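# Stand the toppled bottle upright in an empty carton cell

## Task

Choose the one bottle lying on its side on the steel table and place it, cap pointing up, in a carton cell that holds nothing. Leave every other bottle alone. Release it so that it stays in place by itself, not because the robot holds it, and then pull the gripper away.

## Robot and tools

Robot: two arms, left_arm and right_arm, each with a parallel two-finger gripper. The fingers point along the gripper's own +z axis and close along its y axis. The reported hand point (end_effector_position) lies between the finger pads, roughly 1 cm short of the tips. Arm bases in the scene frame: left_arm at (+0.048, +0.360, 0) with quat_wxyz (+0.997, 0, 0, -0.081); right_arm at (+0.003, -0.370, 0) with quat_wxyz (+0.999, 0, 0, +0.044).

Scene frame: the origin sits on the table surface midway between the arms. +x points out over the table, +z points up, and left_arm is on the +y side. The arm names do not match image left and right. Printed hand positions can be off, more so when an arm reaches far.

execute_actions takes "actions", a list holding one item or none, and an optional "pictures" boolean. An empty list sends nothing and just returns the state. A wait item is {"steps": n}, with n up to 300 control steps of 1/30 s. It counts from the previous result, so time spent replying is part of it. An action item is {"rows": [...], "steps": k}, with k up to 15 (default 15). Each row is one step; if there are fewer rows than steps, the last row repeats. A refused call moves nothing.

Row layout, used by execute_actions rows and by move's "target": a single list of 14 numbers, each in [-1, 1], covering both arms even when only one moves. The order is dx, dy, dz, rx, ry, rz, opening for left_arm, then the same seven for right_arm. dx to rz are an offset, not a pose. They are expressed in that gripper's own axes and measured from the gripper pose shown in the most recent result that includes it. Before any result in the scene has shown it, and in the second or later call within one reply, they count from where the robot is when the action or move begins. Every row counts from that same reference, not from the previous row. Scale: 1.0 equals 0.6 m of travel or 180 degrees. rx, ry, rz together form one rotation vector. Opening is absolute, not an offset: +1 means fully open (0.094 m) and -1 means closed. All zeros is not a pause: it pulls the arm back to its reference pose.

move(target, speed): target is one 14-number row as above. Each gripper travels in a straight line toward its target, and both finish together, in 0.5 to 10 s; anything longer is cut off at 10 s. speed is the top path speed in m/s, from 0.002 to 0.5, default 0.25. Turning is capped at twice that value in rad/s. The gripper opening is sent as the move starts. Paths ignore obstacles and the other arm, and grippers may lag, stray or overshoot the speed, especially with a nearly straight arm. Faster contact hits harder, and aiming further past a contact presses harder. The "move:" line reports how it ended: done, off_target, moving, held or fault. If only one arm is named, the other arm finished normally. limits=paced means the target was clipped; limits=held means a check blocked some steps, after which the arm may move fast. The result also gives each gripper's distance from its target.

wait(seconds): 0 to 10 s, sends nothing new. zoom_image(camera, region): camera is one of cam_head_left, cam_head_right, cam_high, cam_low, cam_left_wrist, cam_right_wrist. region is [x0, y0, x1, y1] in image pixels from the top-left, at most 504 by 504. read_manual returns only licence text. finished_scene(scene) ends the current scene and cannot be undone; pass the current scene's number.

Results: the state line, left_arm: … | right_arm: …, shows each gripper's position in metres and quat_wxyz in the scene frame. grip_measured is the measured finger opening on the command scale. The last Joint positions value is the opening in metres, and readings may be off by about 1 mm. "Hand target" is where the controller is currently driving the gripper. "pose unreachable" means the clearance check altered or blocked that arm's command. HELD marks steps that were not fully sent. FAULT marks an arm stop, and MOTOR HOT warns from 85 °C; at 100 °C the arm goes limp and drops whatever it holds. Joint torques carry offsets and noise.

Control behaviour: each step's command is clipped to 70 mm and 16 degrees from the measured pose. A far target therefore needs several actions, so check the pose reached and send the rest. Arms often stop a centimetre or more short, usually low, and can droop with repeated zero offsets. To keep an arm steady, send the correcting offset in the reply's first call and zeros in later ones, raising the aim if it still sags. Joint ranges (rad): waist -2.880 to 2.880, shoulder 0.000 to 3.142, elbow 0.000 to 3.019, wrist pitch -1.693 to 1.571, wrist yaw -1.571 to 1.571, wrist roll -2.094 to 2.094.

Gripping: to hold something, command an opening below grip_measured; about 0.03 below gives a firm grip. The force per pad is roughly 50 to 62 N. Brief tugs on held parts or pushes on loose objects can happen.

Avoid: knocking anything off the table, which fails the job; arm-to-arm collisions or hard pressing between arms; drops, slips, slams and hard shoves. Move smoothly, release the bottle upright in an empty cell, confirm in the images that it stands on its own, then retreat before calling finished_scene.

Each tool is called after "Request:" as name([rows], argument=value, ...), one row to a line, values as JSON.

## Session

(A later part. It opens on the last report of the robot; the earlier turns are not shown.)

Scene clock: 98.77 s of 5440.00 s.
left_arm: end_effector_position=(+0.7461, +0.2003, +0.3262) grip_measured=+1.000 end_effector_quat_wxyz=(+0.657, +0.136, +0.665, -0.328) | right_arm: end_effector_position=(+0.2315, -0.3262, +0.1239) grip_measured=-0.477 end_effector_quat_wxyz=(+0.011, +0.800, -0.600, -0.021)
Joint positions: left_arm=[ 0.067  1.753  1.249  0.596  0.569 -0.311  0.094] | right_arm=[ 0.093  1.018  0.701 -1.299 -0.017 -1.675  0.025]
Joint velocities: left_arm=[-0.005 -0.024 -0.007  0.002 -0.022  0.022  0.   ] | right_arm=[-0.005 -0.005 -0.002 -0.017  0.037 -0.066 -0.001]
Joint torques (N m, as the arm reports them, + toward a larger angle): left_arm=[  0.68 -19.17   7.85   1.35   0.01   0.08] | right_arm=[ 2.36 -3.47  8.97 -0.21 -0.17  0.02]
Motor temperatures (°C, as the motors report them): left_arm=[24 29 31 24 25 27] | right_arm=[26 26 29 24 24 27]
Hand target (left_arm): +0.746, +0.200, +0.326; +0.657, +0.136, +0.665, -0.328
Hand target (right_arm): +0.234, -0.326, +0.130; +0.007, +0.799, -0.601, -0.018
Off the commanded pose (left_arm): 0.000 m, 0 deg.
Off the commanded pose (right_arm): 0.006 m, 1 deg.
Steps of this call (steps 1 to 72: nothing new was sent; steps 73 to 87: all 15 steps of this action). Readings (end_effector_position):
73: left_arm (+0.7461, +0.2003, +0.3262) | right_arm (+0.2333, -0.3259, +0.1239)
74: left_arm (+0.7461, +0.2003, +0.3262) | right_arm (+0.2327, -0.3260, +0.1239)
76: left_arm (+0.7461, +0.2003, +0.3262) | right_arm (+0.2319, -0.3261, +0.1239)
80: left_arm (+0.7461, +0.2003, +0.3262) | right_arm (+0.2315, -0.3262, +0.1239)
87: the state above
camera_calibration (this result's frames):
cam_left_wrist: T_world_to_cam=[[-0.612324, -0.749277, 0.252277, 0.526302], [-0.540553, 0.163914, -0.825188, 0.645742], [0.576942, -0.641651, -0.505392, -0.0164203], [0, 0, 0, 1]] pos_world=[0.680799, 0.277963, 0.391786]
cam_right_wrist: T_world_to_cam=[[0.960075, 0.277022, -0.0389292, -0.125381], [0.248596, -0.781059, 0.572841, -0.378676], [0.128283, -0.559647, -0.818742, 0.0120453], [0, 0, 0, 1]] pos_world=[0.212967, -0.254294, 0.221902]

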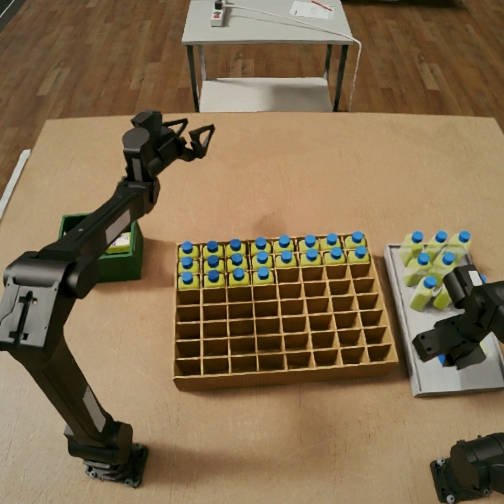

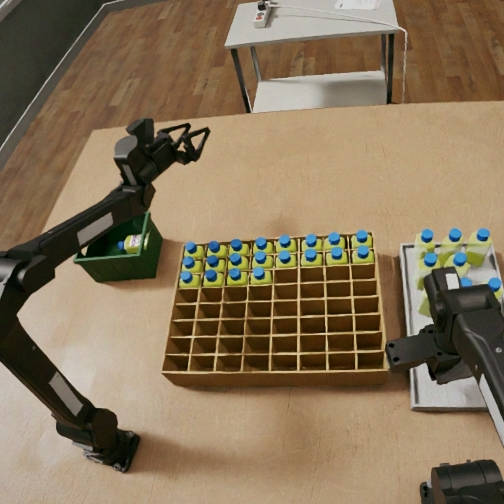

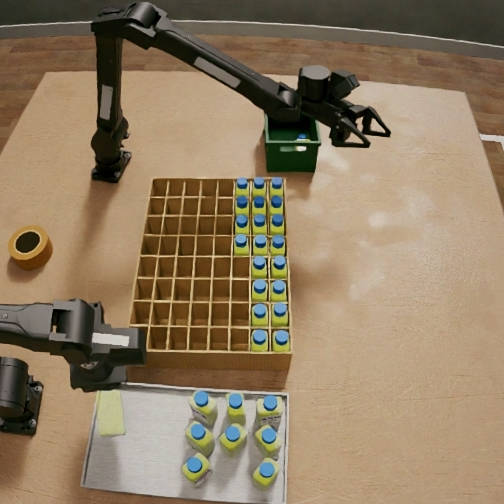

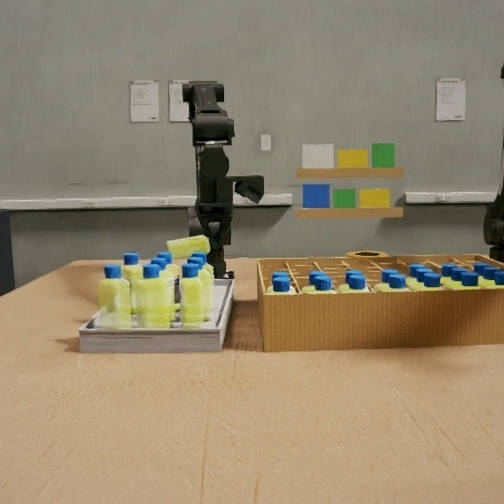

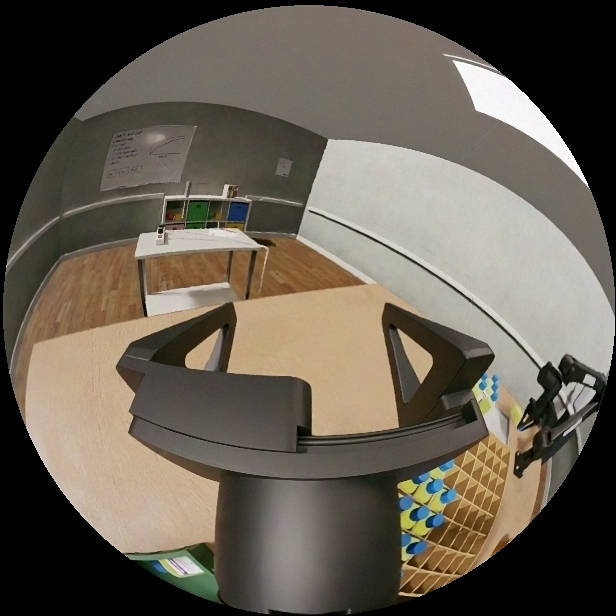

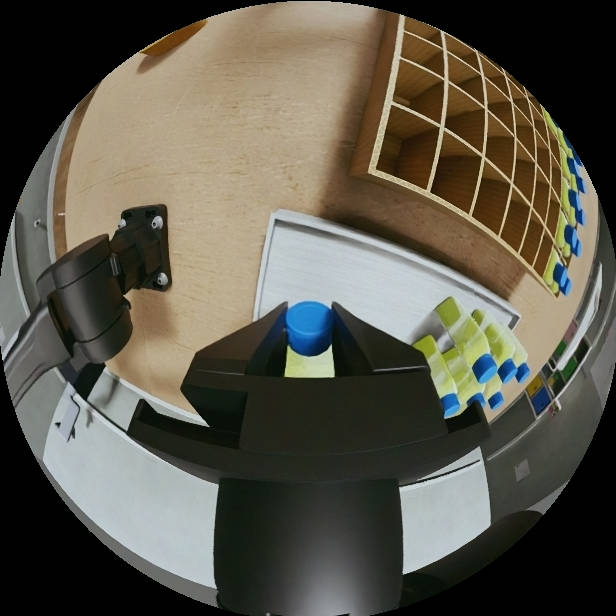

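Request:
move(target=[0,0,0,0,0,0,1,0,0,0.045,0,0,0,-0.49], speed=0.08)

Request:
execute_actions([
  {"rows":[[0,0,0,0,0,0,1,0,0,-0.005,0,0,0,-0.475]],"steps":15},
])

Scene clock: 101.43 s of 5440.00 s.
left_arm: end_effector_position=(+0.7461, +0.2003, +0.3262) grip_measured=+1.000 end_effector_quat_wxyz=(+0.657, +0.136, +0.665, -0.328) | right_arm: end_effector_position=(+0.2280, -0.3268, +0.0987) grip_measured=-0.477 end_effector_quat_wxyz=(+0.012, +0.800, -0.600, -0.022)
Joint positions: left_arm=[ 0.067  1.753  1.249  0.596  0.569 -0.311  0.094] | right_arm=[ 0.093  1.039  0.644 -1.223 -0.017 -1.675  0.025]
Joint velocities: left_arm=[-0.015 -0.005  0.002  0.007  0.007  0.007  0.   ] | right_arm=[-0.005 -0.005 -0.007 -0.022 -0.066  0.022 -0.   ]
Joint torques (N m, as the arm reports them, + toward a larger angle): left_arm=[  0.56 -18.94   7.76   1.32   0.03   0.08] | right_arm=[ 2.5  -2.87  7.76  0.37 -0.19  0.03]
Motor temperatures (°C, as the motors report them): left_arm=[24 29 31 24 25 27] | right_arm=[26 26 29 24 24 27]
Hand target (left_arm): +0.746, +0.200, +0.326; +0.657, +0.136, +0.665, -0.328
Hand target (right_arm): +0.230, -0.326, +0.097; +0.011, +0.800, -0.600, -0.021
Off the commanded pose (left_arm): 0.000 m, 0 deg.
Off the commanded pose (right_arm): 0.003 m, 0 deg.
move: done
camera_calibration (this result's frames):
cam_left_wrist: T_world_to_cam=[[-0.612324, -0.749277, 0.252277, 0.526302], [-0.540553, 0.163914, -0.825188, 0.645742], [0.576942, -0.641651, -0.505392, -0.0164203], [0, 0, 0, 1]] pos_world=[0.680799, 0.277963, 0.391786]
cam_right_wrist: T_world_to_cam=[[0.959969, 0.277003, -0.0415838, -0.122528], [0.250101, -0.780786, 0.572558, -0.364081], [0.126132, -0.560038, -0.818809, -0.00813875], [0, 0, 0, 1]] pos_world=[0.209707, -0.254887, 0.196698]

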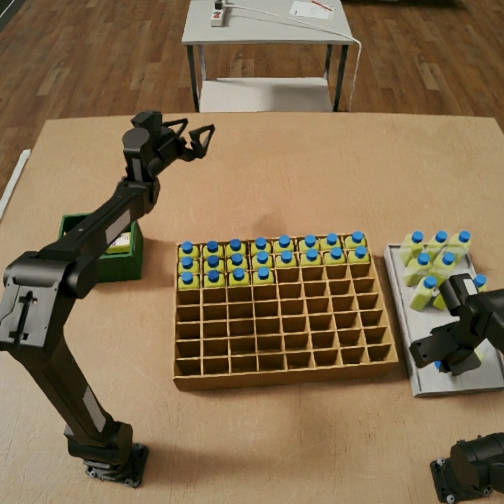

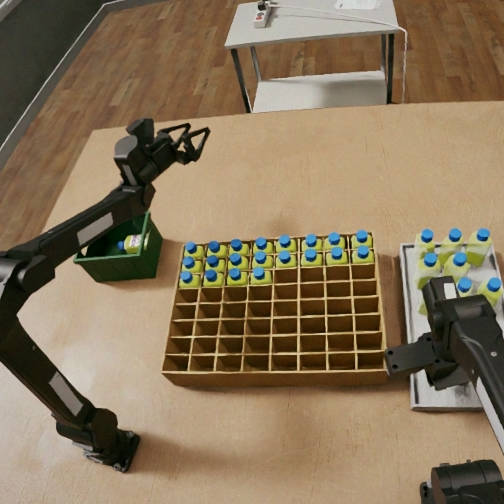

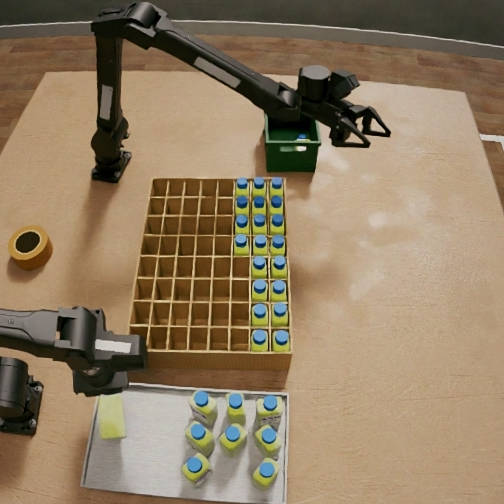

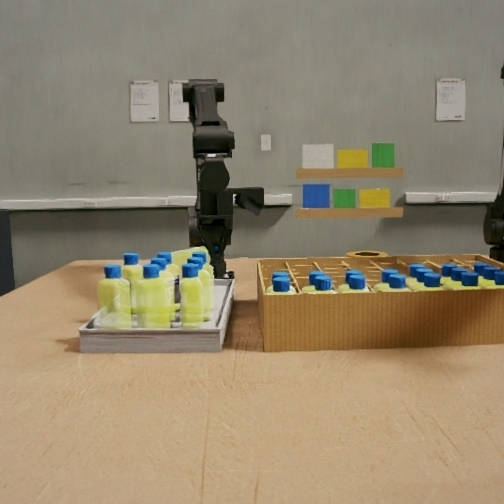

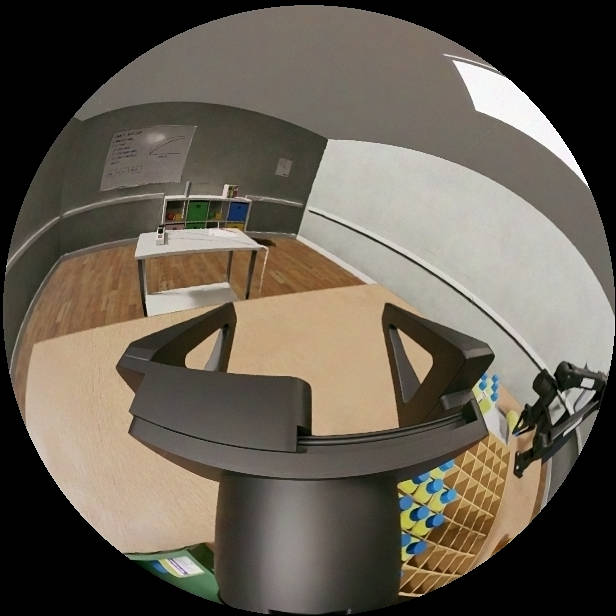

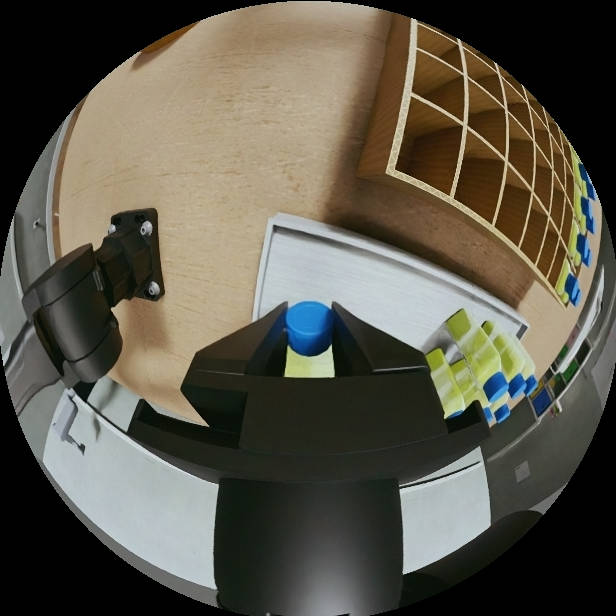

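Scene clock: 101.93 s of 5440.00 s.
left_arm: end_effector_position=(+0.7461, +0.2003, +0.3262) grip_measured=+1.000 end_effector_quat_wxyz=(+0.657, +0.136, +0.665, -0.328) | right_arm: end_effector_position=(+0.2280, -0.3268, +0.0987) grip_measured=-0.466 end_effector_quat_wxyz=(+0.012, +0.800, -0.600, -0.022)
Joint positions: left_arm=[ 0.067  1.753  1.249  0.596  0.569 -0.311  0.094] | right_arm=[ 0.093  1.039  0.644 -1.223 -0.017 -1.675  0.025]
Joint velocities: left_arm=[-0.005  0.005 -0.002 -0.017 -0.081  0.051  0.   ] | right_arm=[-0.015 -0.005  0.007 -0.002 -0.007 -0.037  0.   ]
Joint torques (N m, as the arm reports them, + toward a larger angle): left_arm=[  0.63 -19.17   7.81   1.4    0.01   0.09] | right_arm=[ 2.34 -3.34  8.28 -0.25 -0.2  -0.04]
Motor temperatures (°C, as the motors report them): left_arm=[24 29 31 24 25 27] | right_arm=[26 26 29 24 24 27]
Hand target (left_arm): +0.746, +0.200, +0.326; +0.657, +0.136, +0.665, -0.328
Hand target (right_arm): +0.228, -0.327, +0.102; +0.012, +0.800, -0.600, -0.022
Off the commanded pose (left_arm): 0.000 m, 0 deg.
Off the commanded pose (right_arm): 0.003 m, 0 deg.
Steps of this call (steps 1 to 15: all 15 steps of this action). Readings (end_effector_position):
1: left_arm (+0.7461, +0.2003, +0.3262) | right_arm (+0.2280, -0.3268, +0.0987)
2: left_arm (+0.7461, +0.2003, +0.3262) | right_arm (+0.2280, -0.3268, +0.0987)
4: left_arm (+0.7461, +0.2003, +0.3262) | right_arm (+0.2280, -0.3268, +0.0987)
8: left_arm (+0.7461, +0.2003, +0.3262) | right_arm (+0.2280, -0.3268, +0.0987)
15: the state above
camera_calibration (this result's frames):
cam_left_wrist: T_world_to_cam=[[-0.612324, -0.749277, 0.252277, 0.526302], [-0.540553, 0.163914, -0.825188, 0.645742], [0.576942, -0.641651, -0.505392, -0.0164203], [0, 0, 0, 1]] pos_world=[0.680799, 0.277963, 0.391786]
cam_right_wrist: T_world_to_cam=[[0.959969, 0.277003, -0.0415838, -0.122528], [0.250101, -0.780786, 0.572558, -0.364081], [0.126132, -0.560038, -0.818809, -0.00813875], [0, 0, 0, 1]] pos_world=[0.209707, -0.254887, 0.196698]

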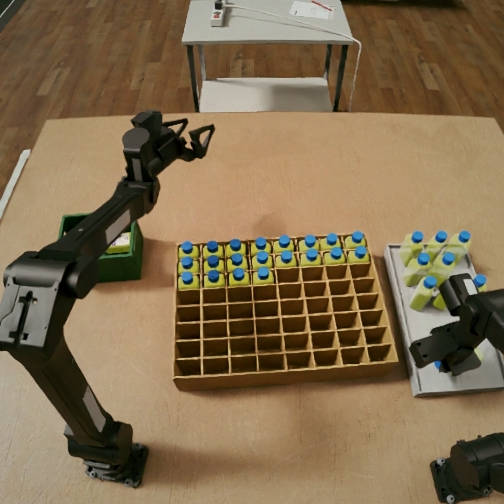

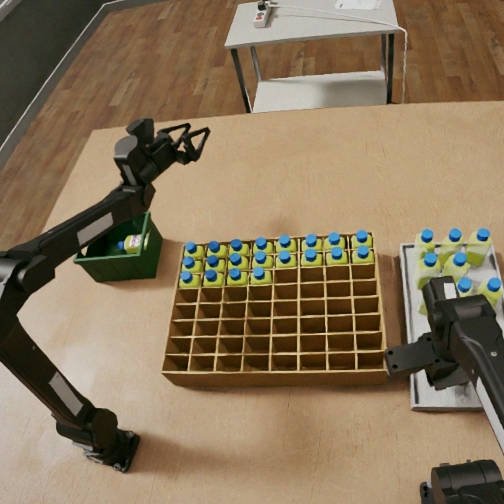

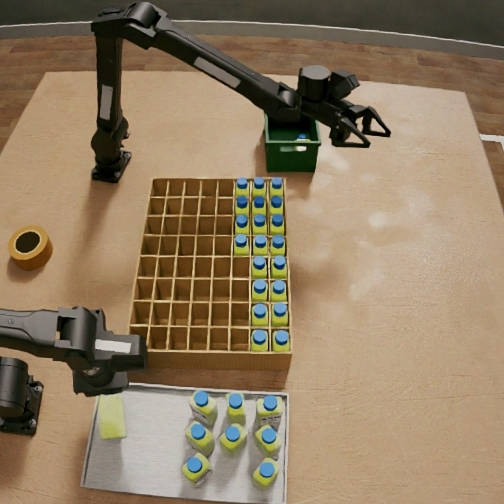

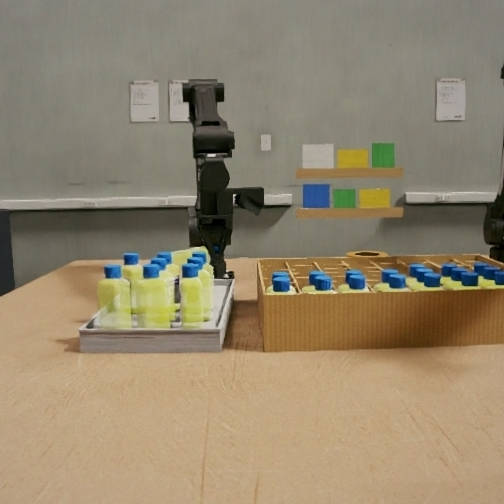

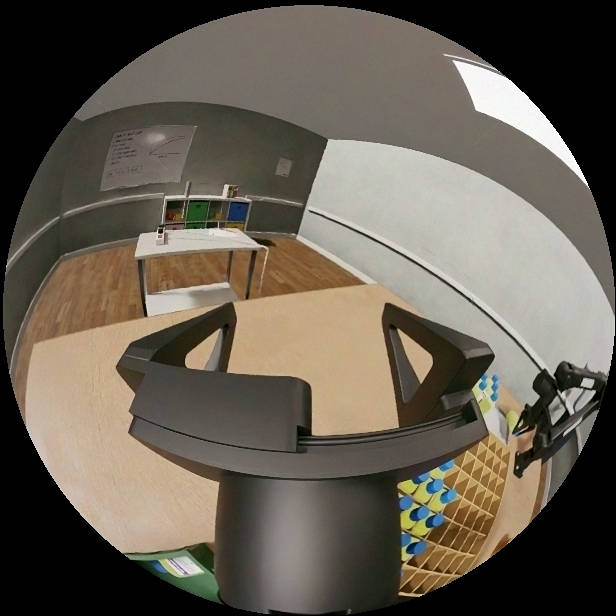

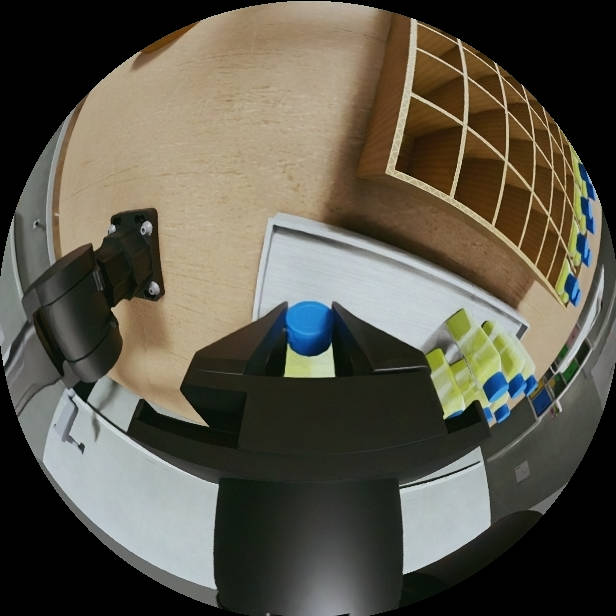

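Not yet pivoted. Contact is wider with this deeper grip; loosen more.

Request:
execute_actions([
  {"rows":[[0,0,0,0,0,0,1,0,0,-0.005,0,0,0,-0.462]],"steps":15},
])

Scene clock: 103.73 s of 5440.00 s.
left_arm: end_effector_position=(+0.7461, +0.2003, +0.3262) grip_measured=+1.000 end_effector_quat_wxyz=(+0.657, +0.136, +0.665, -0.328) | right_arm: end_effector_position=(+0.2280, -0.3268, +0.0987) grip_measured=-0.457 end_effector_quat_wxyz=(+0.012, +0.800, -0.600, -0.022)
Joint positions: left_arm=[ 0.067  1.753  1.249  0.596  0.569 -0.311  0.094] | right_arm=[ 0.093  1.039  0.644 -1.223 -0.017 -1.675  0.026]
Joint velocities: left_arm=[-0.005 -0.005 -0.002 -0.007  0.066 -0.037  0.   ] | right_arm=[ 0.005 -0.005 -0.002 -0.012  0.066  0.051  0.   ]
Joint torques (N m, as the arm reports them, + toward a larger angle): left_arm=[  0.82 -19.09   7.74   1.35   0.02   0.09] | right_arm=[ 2.49 -3.47  8.21 -0.29 -0.17 -0.01]
Motor temperatures (°C, as the motors report them): left_arm=[24 29 31 24 25 27] | right_arm=[26 26 29 24 24 27]
Hand target (left_arm): +0.746, +0.200, +0.326; +0.657, +0.136, +0.665, -0.328
Hand target (right_arm): +0.228, -0.327, +0.102; +0.012, +0.800, -0.600, -0.022
Off the commanded pose (left_arm): 0.000 m, 0 deg.
Off the commanded pose (right_arm): 0.003 m, 0 deg.
Steps of this call (steps 1 to 39: nothing new was sent; steps 40 to 54: all 15 steps of this action). Readings (end_effector_position):
40: left_arm (+0.7461, +0.2003, +0.3262) | right_arm (+0.2280, -0.3268, +0.0987)
41: left_arm (+0.7461, +0.2003, +0.3262) | right_arm (+0.2280, -0.3268, +0.0987)
43: left_arm (+0.7461, +0.2003, +0.3262) | right_arm (+0.2280, -0.3268, +0.0987)
47: left_arm (+0.7461, +0.2003, +0.3262) | right_arm (+0.2280, -0.3268, +0.0987)
54: the state above
camera_calibration (this result's frames):
cam_left_wrist: T_world_to_cam=[[-0.612324, -0.749277, 0.252277, 0.526302], [-0.540553, 0.163914, -0.825188, 0.645742], [0.576942, -0.641651, -0.505392, -0.0164203], [0, 0, 0, 1]] pos_world=[0.680799, 0.277963, 0.391786]
cam_right_wrist: T_world_to_cam=[[0.959969, 0.277003, -0.0415838, -0.122528], [0.250101, -0.780786, 0.572558, -0.364081], [0.126132, -0.560038, -0.818809, -0.00813875], [0, 0, 0, 1]] pos_world=[0.209707, -0.254887, 0.196698]

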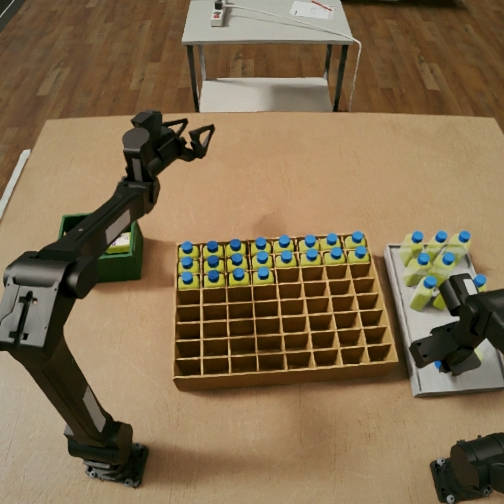

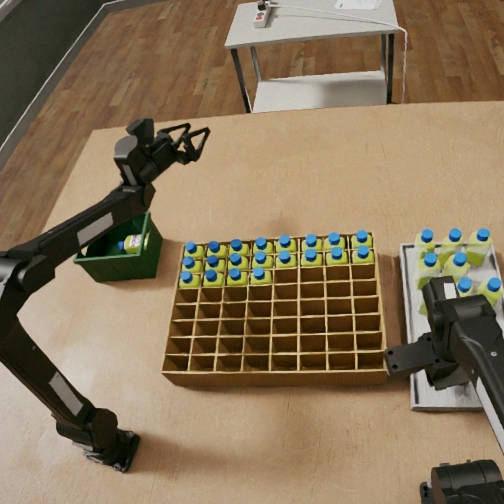

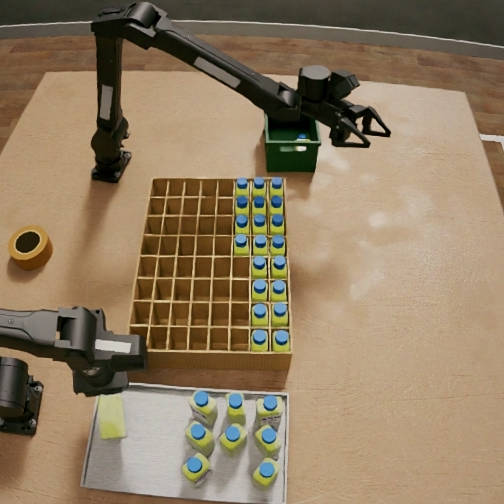

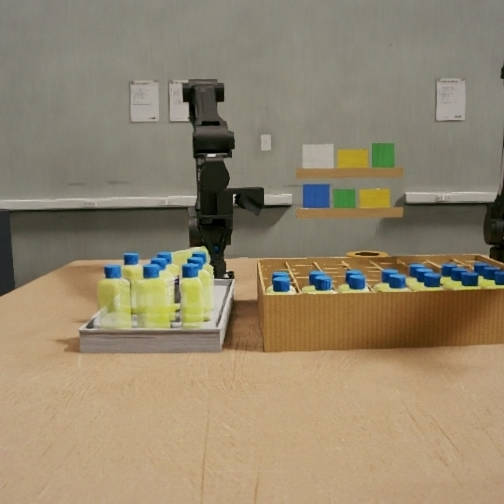

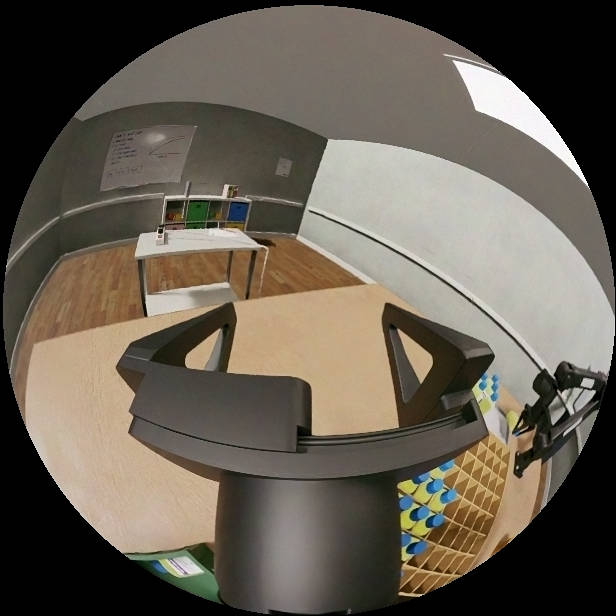

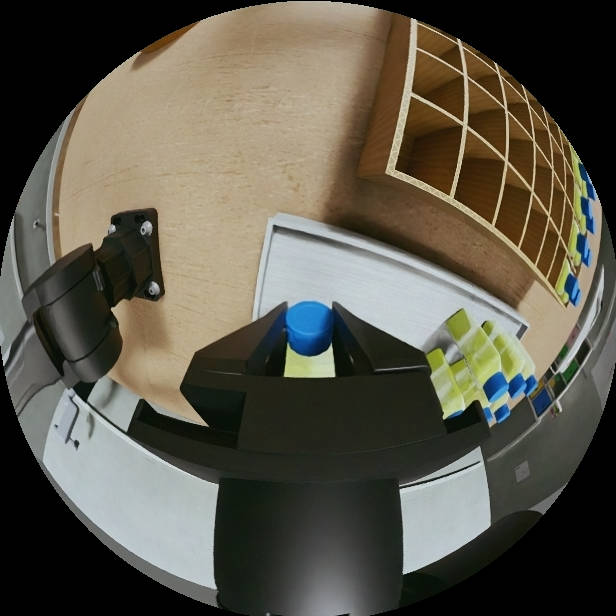

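Request:
execute_actions([
  {"rows":[[0,0,0,0,0,0,1,0,0,-0.005,0,0,0,-0.45]],"steps":15},
])

Scene clock: 105.77 s of 5440.00 s.
left_arm: end_effector_position=(+0.7461, +0.2003, +0.3262) grip_measured=+1.000 end_effector_quat_wxyz=(+0.657, +0.136, +0.665, -0.328) | right_arm: end_effector_position=(+0.2280, -0.3266, +0.0987) grip_measured=-0.448 end_effector_quat_wxyz=(+0.011, +0.800, -0.600, -0.023)
Joint positions: left_arm=[ 0.067  1.753  1.249  0.596  0.569 -0.311  0.094] | right_arm=[ 0.093  1.039  0.644 -1.223 -0.018 -1.675  0.026]
Joint velocities: left_arm=[ 0.005 -0.005  0.012 -0.012  0.037  0.022  0.   ] | right_arm=[-0.005 -0.015 -0.002  0.007 -0.051 -0.037 -0.001]
Joint torques (N m, as the arm reports them, + toward a larger angle): left_arm=[  0.36 -18.85   7.82   1.42   0.01   0.08] | right_arm=[ 1.84 -3.14  8.27 -0.25 -0.19 -0.02]
Motor temperatures (°C, as the motors report them): left_arm=[24 29 31 24 25 27] | right_arm=[26 26 29 24 24 27]
Hand target (left_arm): +0.746, +0.200, +0.326; +0.657, +0.136, +0.665, -0.328
Hand target (right_arm): +0.228, -0.327, +0.102; +0.011, +0.800, -0.600, -0.022
Off the commanded pose (left_arm): 0.000 m, 0 deg.
Off the commanded pose (right_arm): 0.003 m, 0 deg.
Steps of this call (steps 1 to 46: nothing new was sent; steps 47 to 61: all 15 steps of this action). Readings (end_effector_position):
47: left_arm (+0.7461, +0.2003, +0.3262) | right_arm (+0.2280, -0.3268, +0.0987)
48: left_arm (+0.7461, +0.2003, +0.3262) | right_arm (+0.2280, -0.3268, +0.0987)
50: left_arm (+0.7461, +0.2003, +0.3262) | right_arm (+0.2280, -0.3268, +0.0987)
54: left_arm (+0.7461, +0.2003, +0.3262) | right_arm (+0.2280, -0.3268, +0.0987)
61: the state above
camera_calibration (this result's frames):
cam_left_wrist: T_world_to_cam=[[-0.612324, -0.749277, 0.252277, 0.526302], [-0.540553, 0.163914, -0.825188, 0.645742], [0.576942, -0.641651, -0.505392, -0.0164203], [0, 0, 0, 1]] pos_world=[0.680799, 0.277963, 0.391786]
cam_right_wrist: T_world_to_cam=[[0.959975, 0.276997, -0.0414685, -0.122563], [0.250175, -0.781443, 0.571629, -0.364063], [0.125934, -0.559124, -0.819464, -0.0076147], [0, 0, 0, 1]] pos_world=[0.209696, -0.254802, 0.196786]

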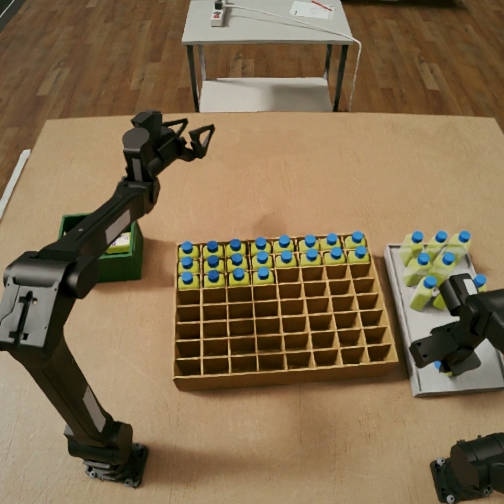

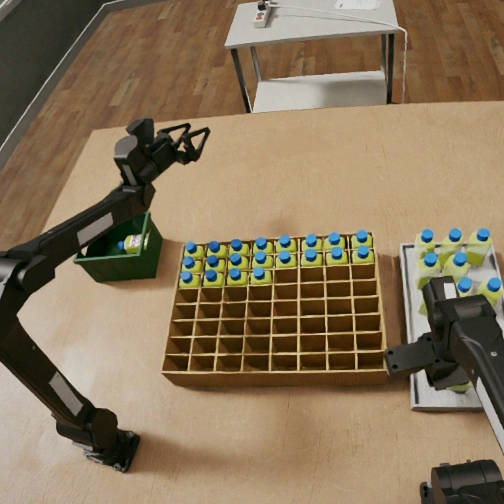

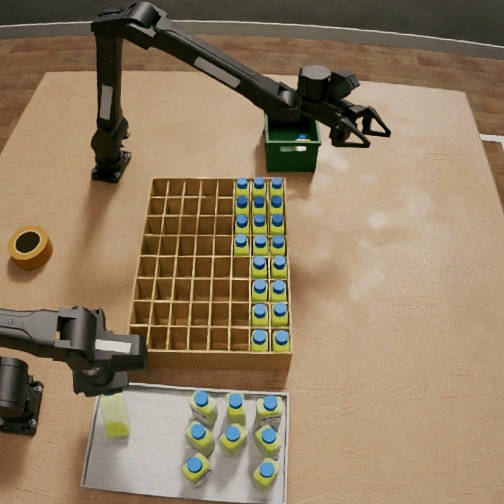

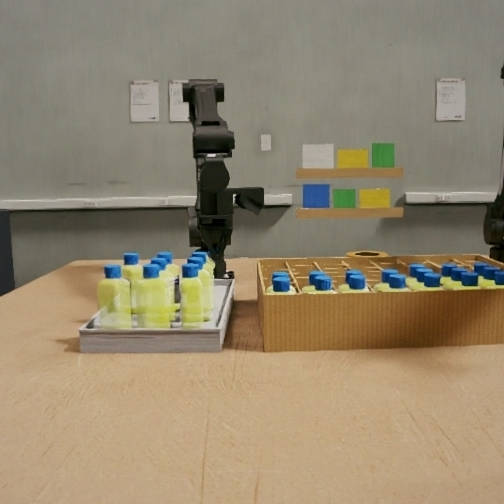

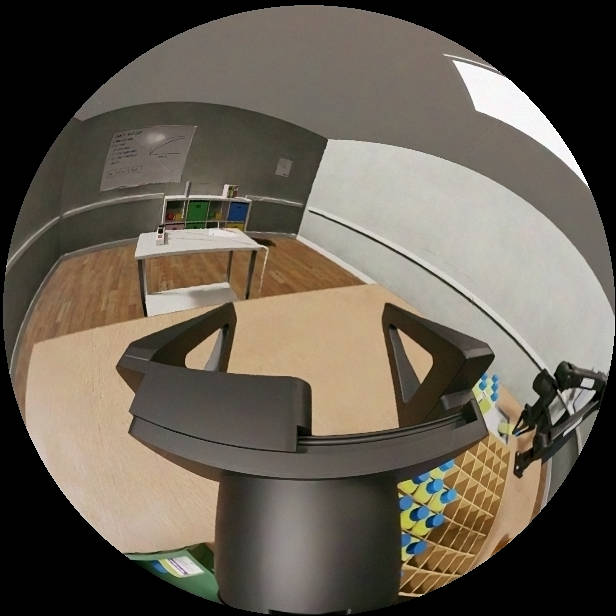

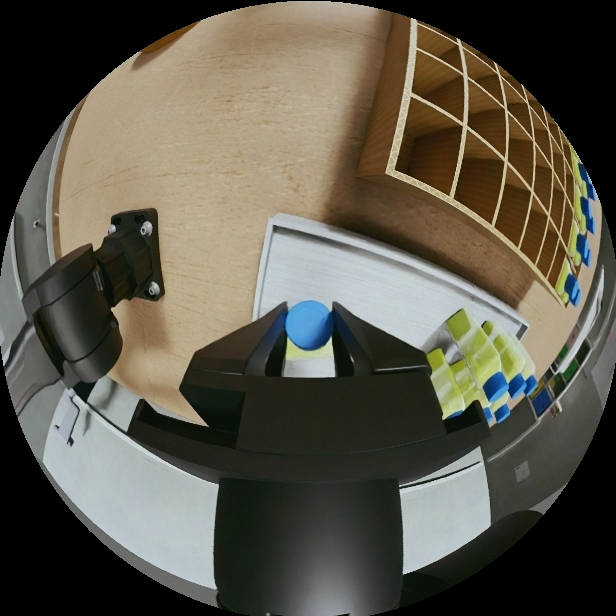

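Request:
execute_actions([
  {"rows":[[0,0,0,0,0,0,1,0,0,0,0,0,0,-0.54]],"steps":10},
], pictures=false)

Request:
move(target=[0,0,0,0,0,0,1,0,-0.04,-0.25,0,-0.2,0,-0.54], speed=0.12)

Scene clock: 109.57 s of 5440.00 s.
left_arm: end_effector_position=(+0.7461, +0.2003, +0.3262) grip_measured=+1.000 end_effector_quat_wxyz=(+0.657, +0.136, +0.665, -0.328) | right_arm: end_effector_position=(+0.2280, -0.3266, +0.0987) grip_measured=-0.490 end_effector_quat_wxyz=(+0.011, +0.800, -0.600, -0.023)
Joint positions: left_arm=[ 0.067  1.753  1.249  0.596  0.569 -0.311  0.094] | right_arm=[ 0.093  1.039  0.644 -1.223 -0.018 -1.675  0.024]
Joint velocities: left_arm=[-0.005 -0.005  0.007 -0.012  0.007 -0.037  0.   ] | right_arm=[-0.005 -0.015 -0.027 -0.022  0.022 -0.037 -0.   ]
Joint torques (N m, as the arm reports them, + toward a larger angle): left_arm=[  0.49 -18.98   7.85   1.33   0.01   0.08] | right_arm=[ 2.45 -3.04  7.73  0.08 -0.17  0.  ]
Motor temperatures (°C, as the motors report them): left_arm=[24 29 31 24 25 27] | right_arm=[26 26 28 24 24 27]
Hand target (left_arm): +0.746, +0.200, +0.326; +0.657, +0.136, +0.665, -0.328
Hand target (right_arm): +0.228, -0.327, +0.099; +0.011, +0.800, -0.600, -0.023
Off the commanded pose (left_arm): 0.000 m, 0 deg.
Off the commanded pose (right_arm): 0.000 m, 0 deg.
Steps of this call (steps 1 to 90: nothing new was sent; then 0.47 s passed at rest; steps 91 to 100: all 10 steps of this action). Readings (end_effector_position):
91: left_arm (+0.7461, +0.2003, +0.3262) | right_arm (+0.2280, -0.3266, +0.0987)
92: left_arm (+0.7461, +0.2003, +0.3262) | right_arm (+0.2280, -0.3266, +0.0987)
94: left_arm (+0.7461, +0.2003, +0.3262) | right_arm (+0.2280, -0.3266, +0.0987)
98: left_arm (+0.7461, +0.2003, +0.3262) | right_arm (+0.2280, -0.3266, +0.0987)
100: the state above

Scene clock: 112.77 s of 5440.00 s.
left_arm: end_effector_position=(+0.7461, +0.2003, +0.3262) grip_measured=+1.000 end_effector_quat_wxyz=(+0.657, +0.136, +0.665, -0.328) | right_arm: end_effector_position=(+0.2439, -0.3157, +0.2190) grip_measured=-0.490 end_effector_quat_wxyz=(-0.172, +0.746, -0.592, -0.251)
Joint positions: left_arm=[ 0.067  1.753  1.249  0.596  0.569 -0.311  0.094] | right_arm=[-0.235  1.126  0.937 -1.681 -0.55  -2.034  0.024]
Joint velocities: left_arm=[-0.005 -0.015  0.007 -0.007  0.022 -0.022  0.   ] | right_arm=[-0.015 -0.005  0.002  0.002 -0.037  0.007  0.   ]
Joint torques (N m, as the arm reports them, + toward a larger angle): left_arm=[  0.29 -18.95   7.81   1.36   0.02   0.08] | right_arm=[ 1.17 -6.15 12.82 -0.83 -0.78 -0.09]
Motor temperatures (°C, as the motors report them): left_arm=[24 29 31 24 25 27] | right_arm=[26 26 29 24 24 27]
Hand target (left_arm): +0.746, +0.200, +0.326; +0.657, +0.136, +0.665, -0.328
Hand target (right_arm): +0.257, -0.321, +0.246; -0.194, +0.752, -0.590, -0.220
Off the commanded pose (left_arm): 0.000 m, 0 deg.
Off the commanded pose (right_arm): 0.032 m, 3 deg.
joint sent to its limit (right arm) — the command would take joint 4 (wrist pitch) past its lower limit, so that joint was sent only as far as its limit.
move: off_target (right_arm)
camera_calibration (this result's frames):
cam_left_wrist: T_world_to_cam=[[-0.612324, -0.749277, 0.252277, 0.526302], [-0.540553, 0.163914, -0.825188, 0.645742], [0.576942, -0.641651, -0.505392, -0.0164203], [0, 0, 0, 1]] pos_world=[0.680799, 0.277963, 0.391786]
cam_right_wrist: T_world_to_cam=[[0.970969, 0.235922, -0.0394989, -0.151994], [0.23661, -0.971508, 0.0136963, -0.362805], [-0.0351422, -0.0226445, -0.999126, 0.343088], [0, 0, 0, 1]] pos_world=[0.245482, -0.30884, 0.341753]

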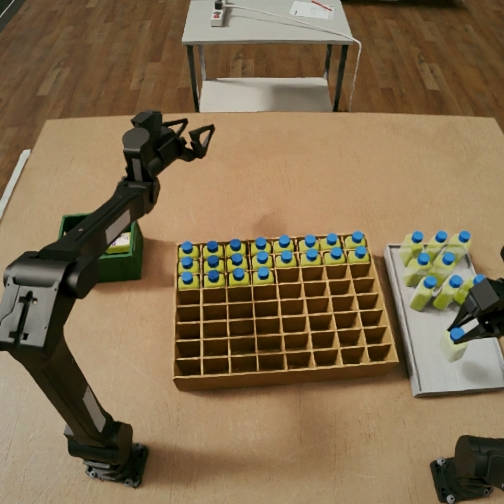

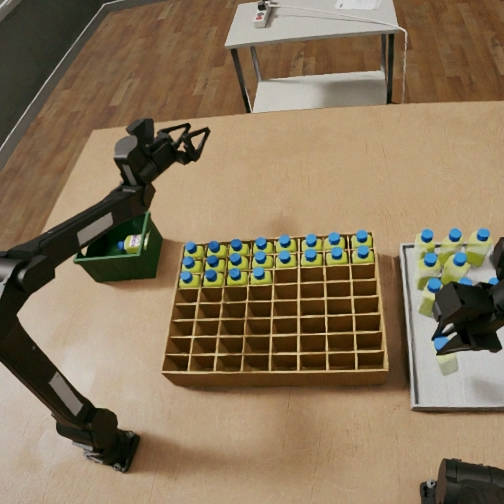

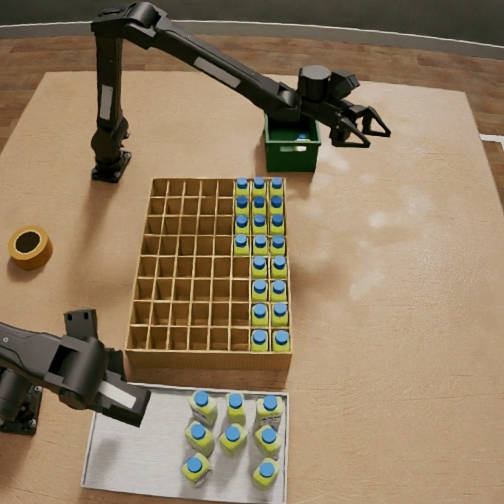

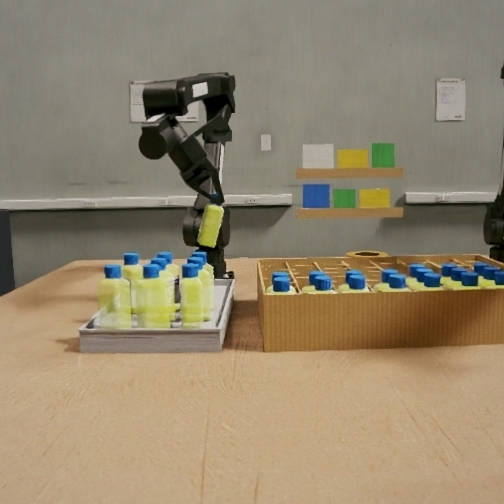

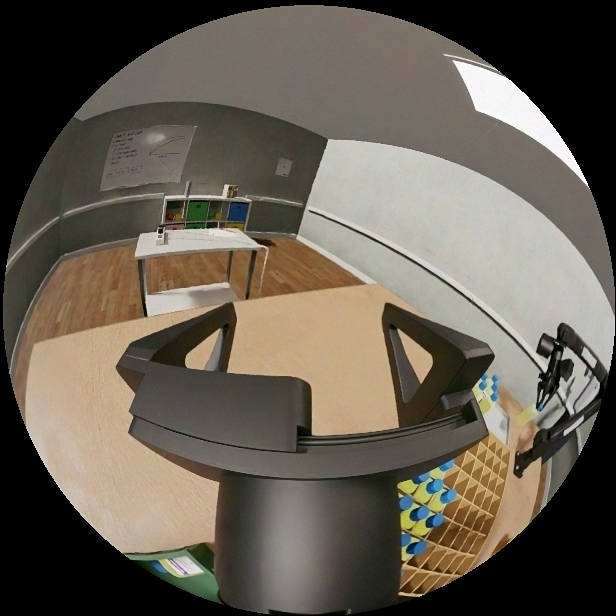

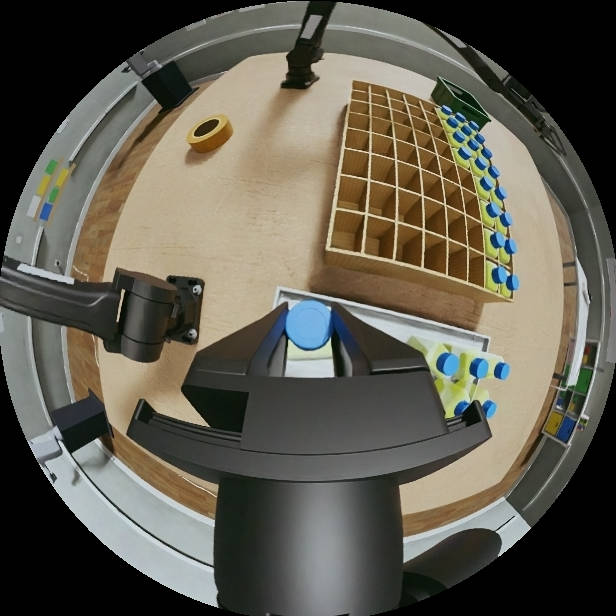

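Request:
move(target=[0,0,0,0,0,0,1,-0.26,-0.298,0.067,0.388,-0.057,0.429,-0.54], speed=0.1)

Scene clock: 132.80 s of 5440.00 s.
left_arm: end_effector_position=(+0.7461, +0.2003, +0.3262) grip_measured=+1.000 end_effector_quat_wxyz=(+0.657, +0.136, +0.665, -0.328) | right_arm: end_effector_position=(+0.3696, -0.1446, +0.2327) grip_measured=-0.490 end_effector_quat_wxyz=(+0.378, -0.010, +0.925, -0.028)
Joint positions: left_arm=[ 0.067  1.753  1.249  0.596  0.569 -0.311  0.094] | right_arm=[ 0.672  1.141  0.913 -0.752  0.539  0.569  0.024]
Joint velocities: left_arm=[-0.005  0.005 -0.007  0.012 -0.022  0.066  0.   ] | right_arm=[-0.015 -0.005 -0.007  0.002  0.022  0.051 -0.001]
Joint torques (N m, as the arm reports them, + toward a larger angle): left_arm=[  0.6  -18.95   7.8    1.41   0.     0.07] | right_arm=[ 3.47 -5.93 15.09  0.57  0.56  0.07]
Motor temperatures (°C, as the motors report them): left_arm=[24 29 31 24 25 27] | right_arm=[26 26 30 24 24 27]
Hand target (left_arm): +0.746, +0.200, +0.326; +0.657, +0.136, +0.665, -0.328
Hand target (right_arm): +0.381, -0.126, +0.268; +0.401, -0.002, +0.916, -0.004
Off the commanded pose (left_arm): 0.000 m, 0 deg.
Off the commanded pose (right_arm): 0.043 m, 4 deg.
After step 90, 7.50 s passed at rest.
move: off_target (right_arm)
camera_calibration (this result's frames):
cam_left_wrist: T_world_to_cam=[[-0.612324, -0.749277, 0.252277, 0.526302], [-0.540553, 0.163914, -0.825188, 0.645742], [0.576942, -0.641651, -0.505392, -0.0164203], [0, 0, 0, 1]] pos_world=[0.680799, 0.277963, 0.391786]
cam_right_wrist: T_world_to_cam=[[-0.00646717, -0.998202, 0.0595849, -0.154133], [-0.989702, -0.0021314, -0.143126, 0.40348], [0.142996, -0.059897, -0.987909, 0.29121], [0, 0, 0, 1]] pos_world=[0.356687, -0.135553, 0.354621]

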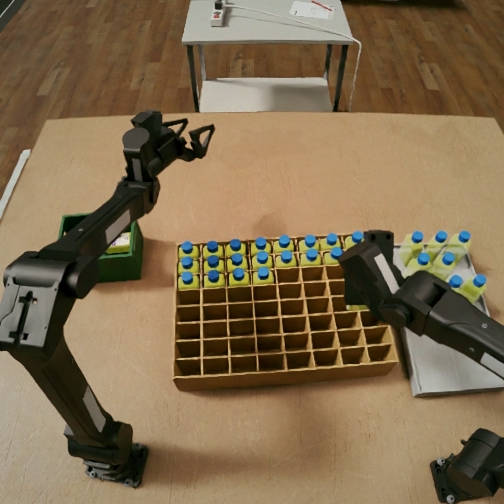

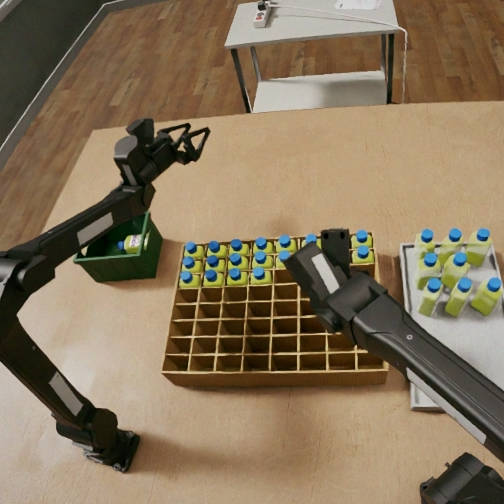

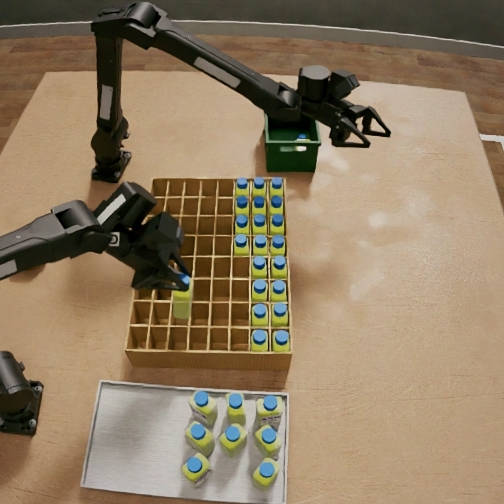

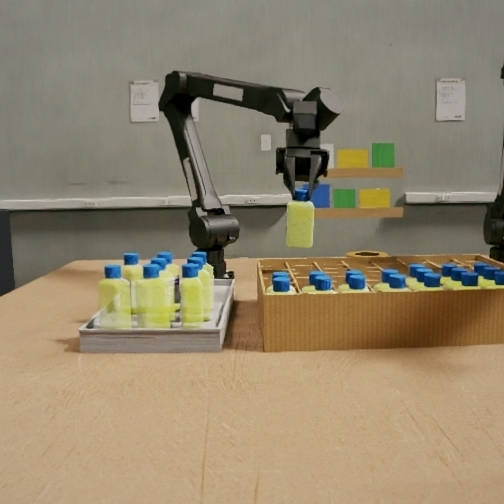

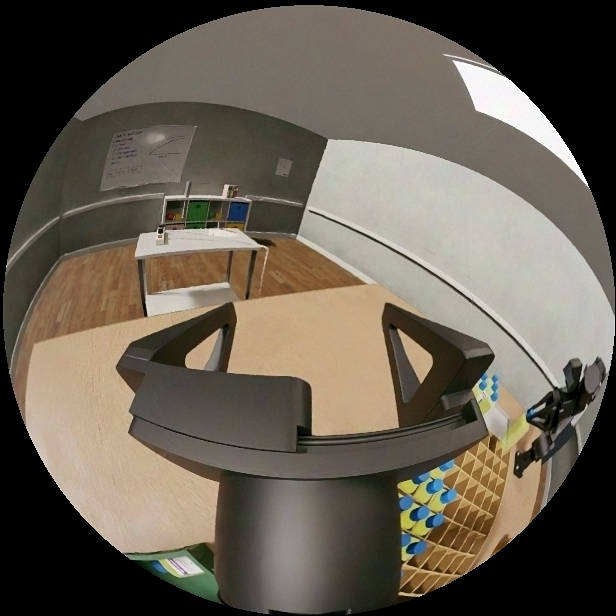

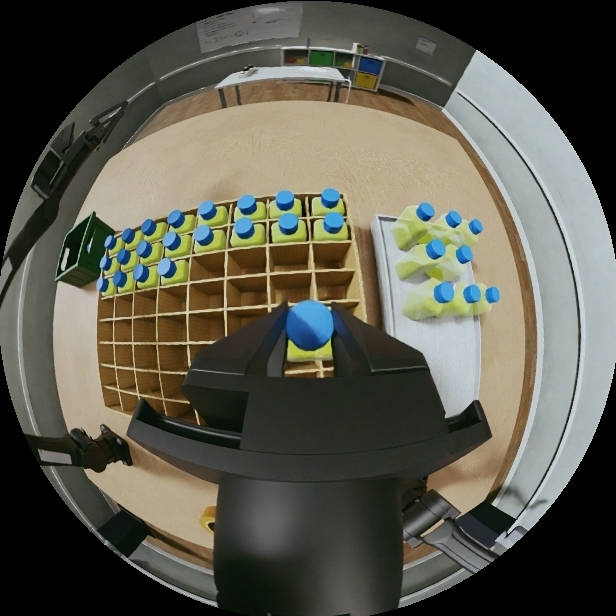

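Request:
zoom_image(camera="cam_high", region=[110,230,260,380])

Request:
zoom_image(camera="cam_right_wrist", region=[200,180,420,400])

Region (110, 230, 260, 380) of cam_high's 504x504 image, scaled by 3.360, with more detail than that image has.

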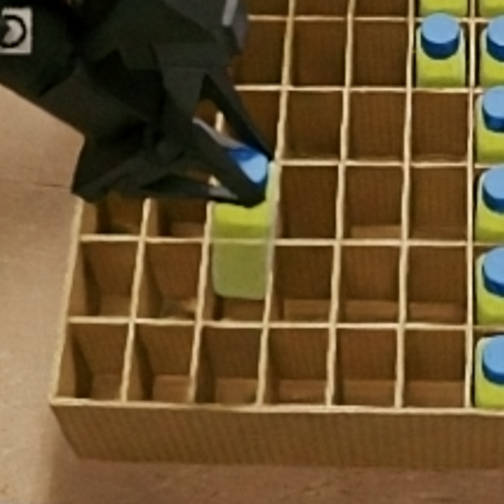

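Region (200, 180, 420, 400) of cam_right_wrist's 616x616 image, scaled by 2.291, with more detail than that image has.

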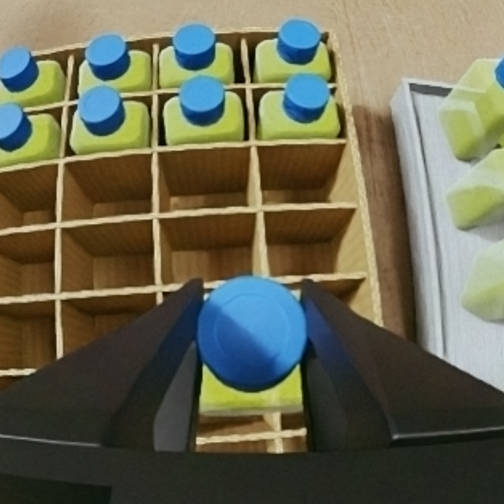

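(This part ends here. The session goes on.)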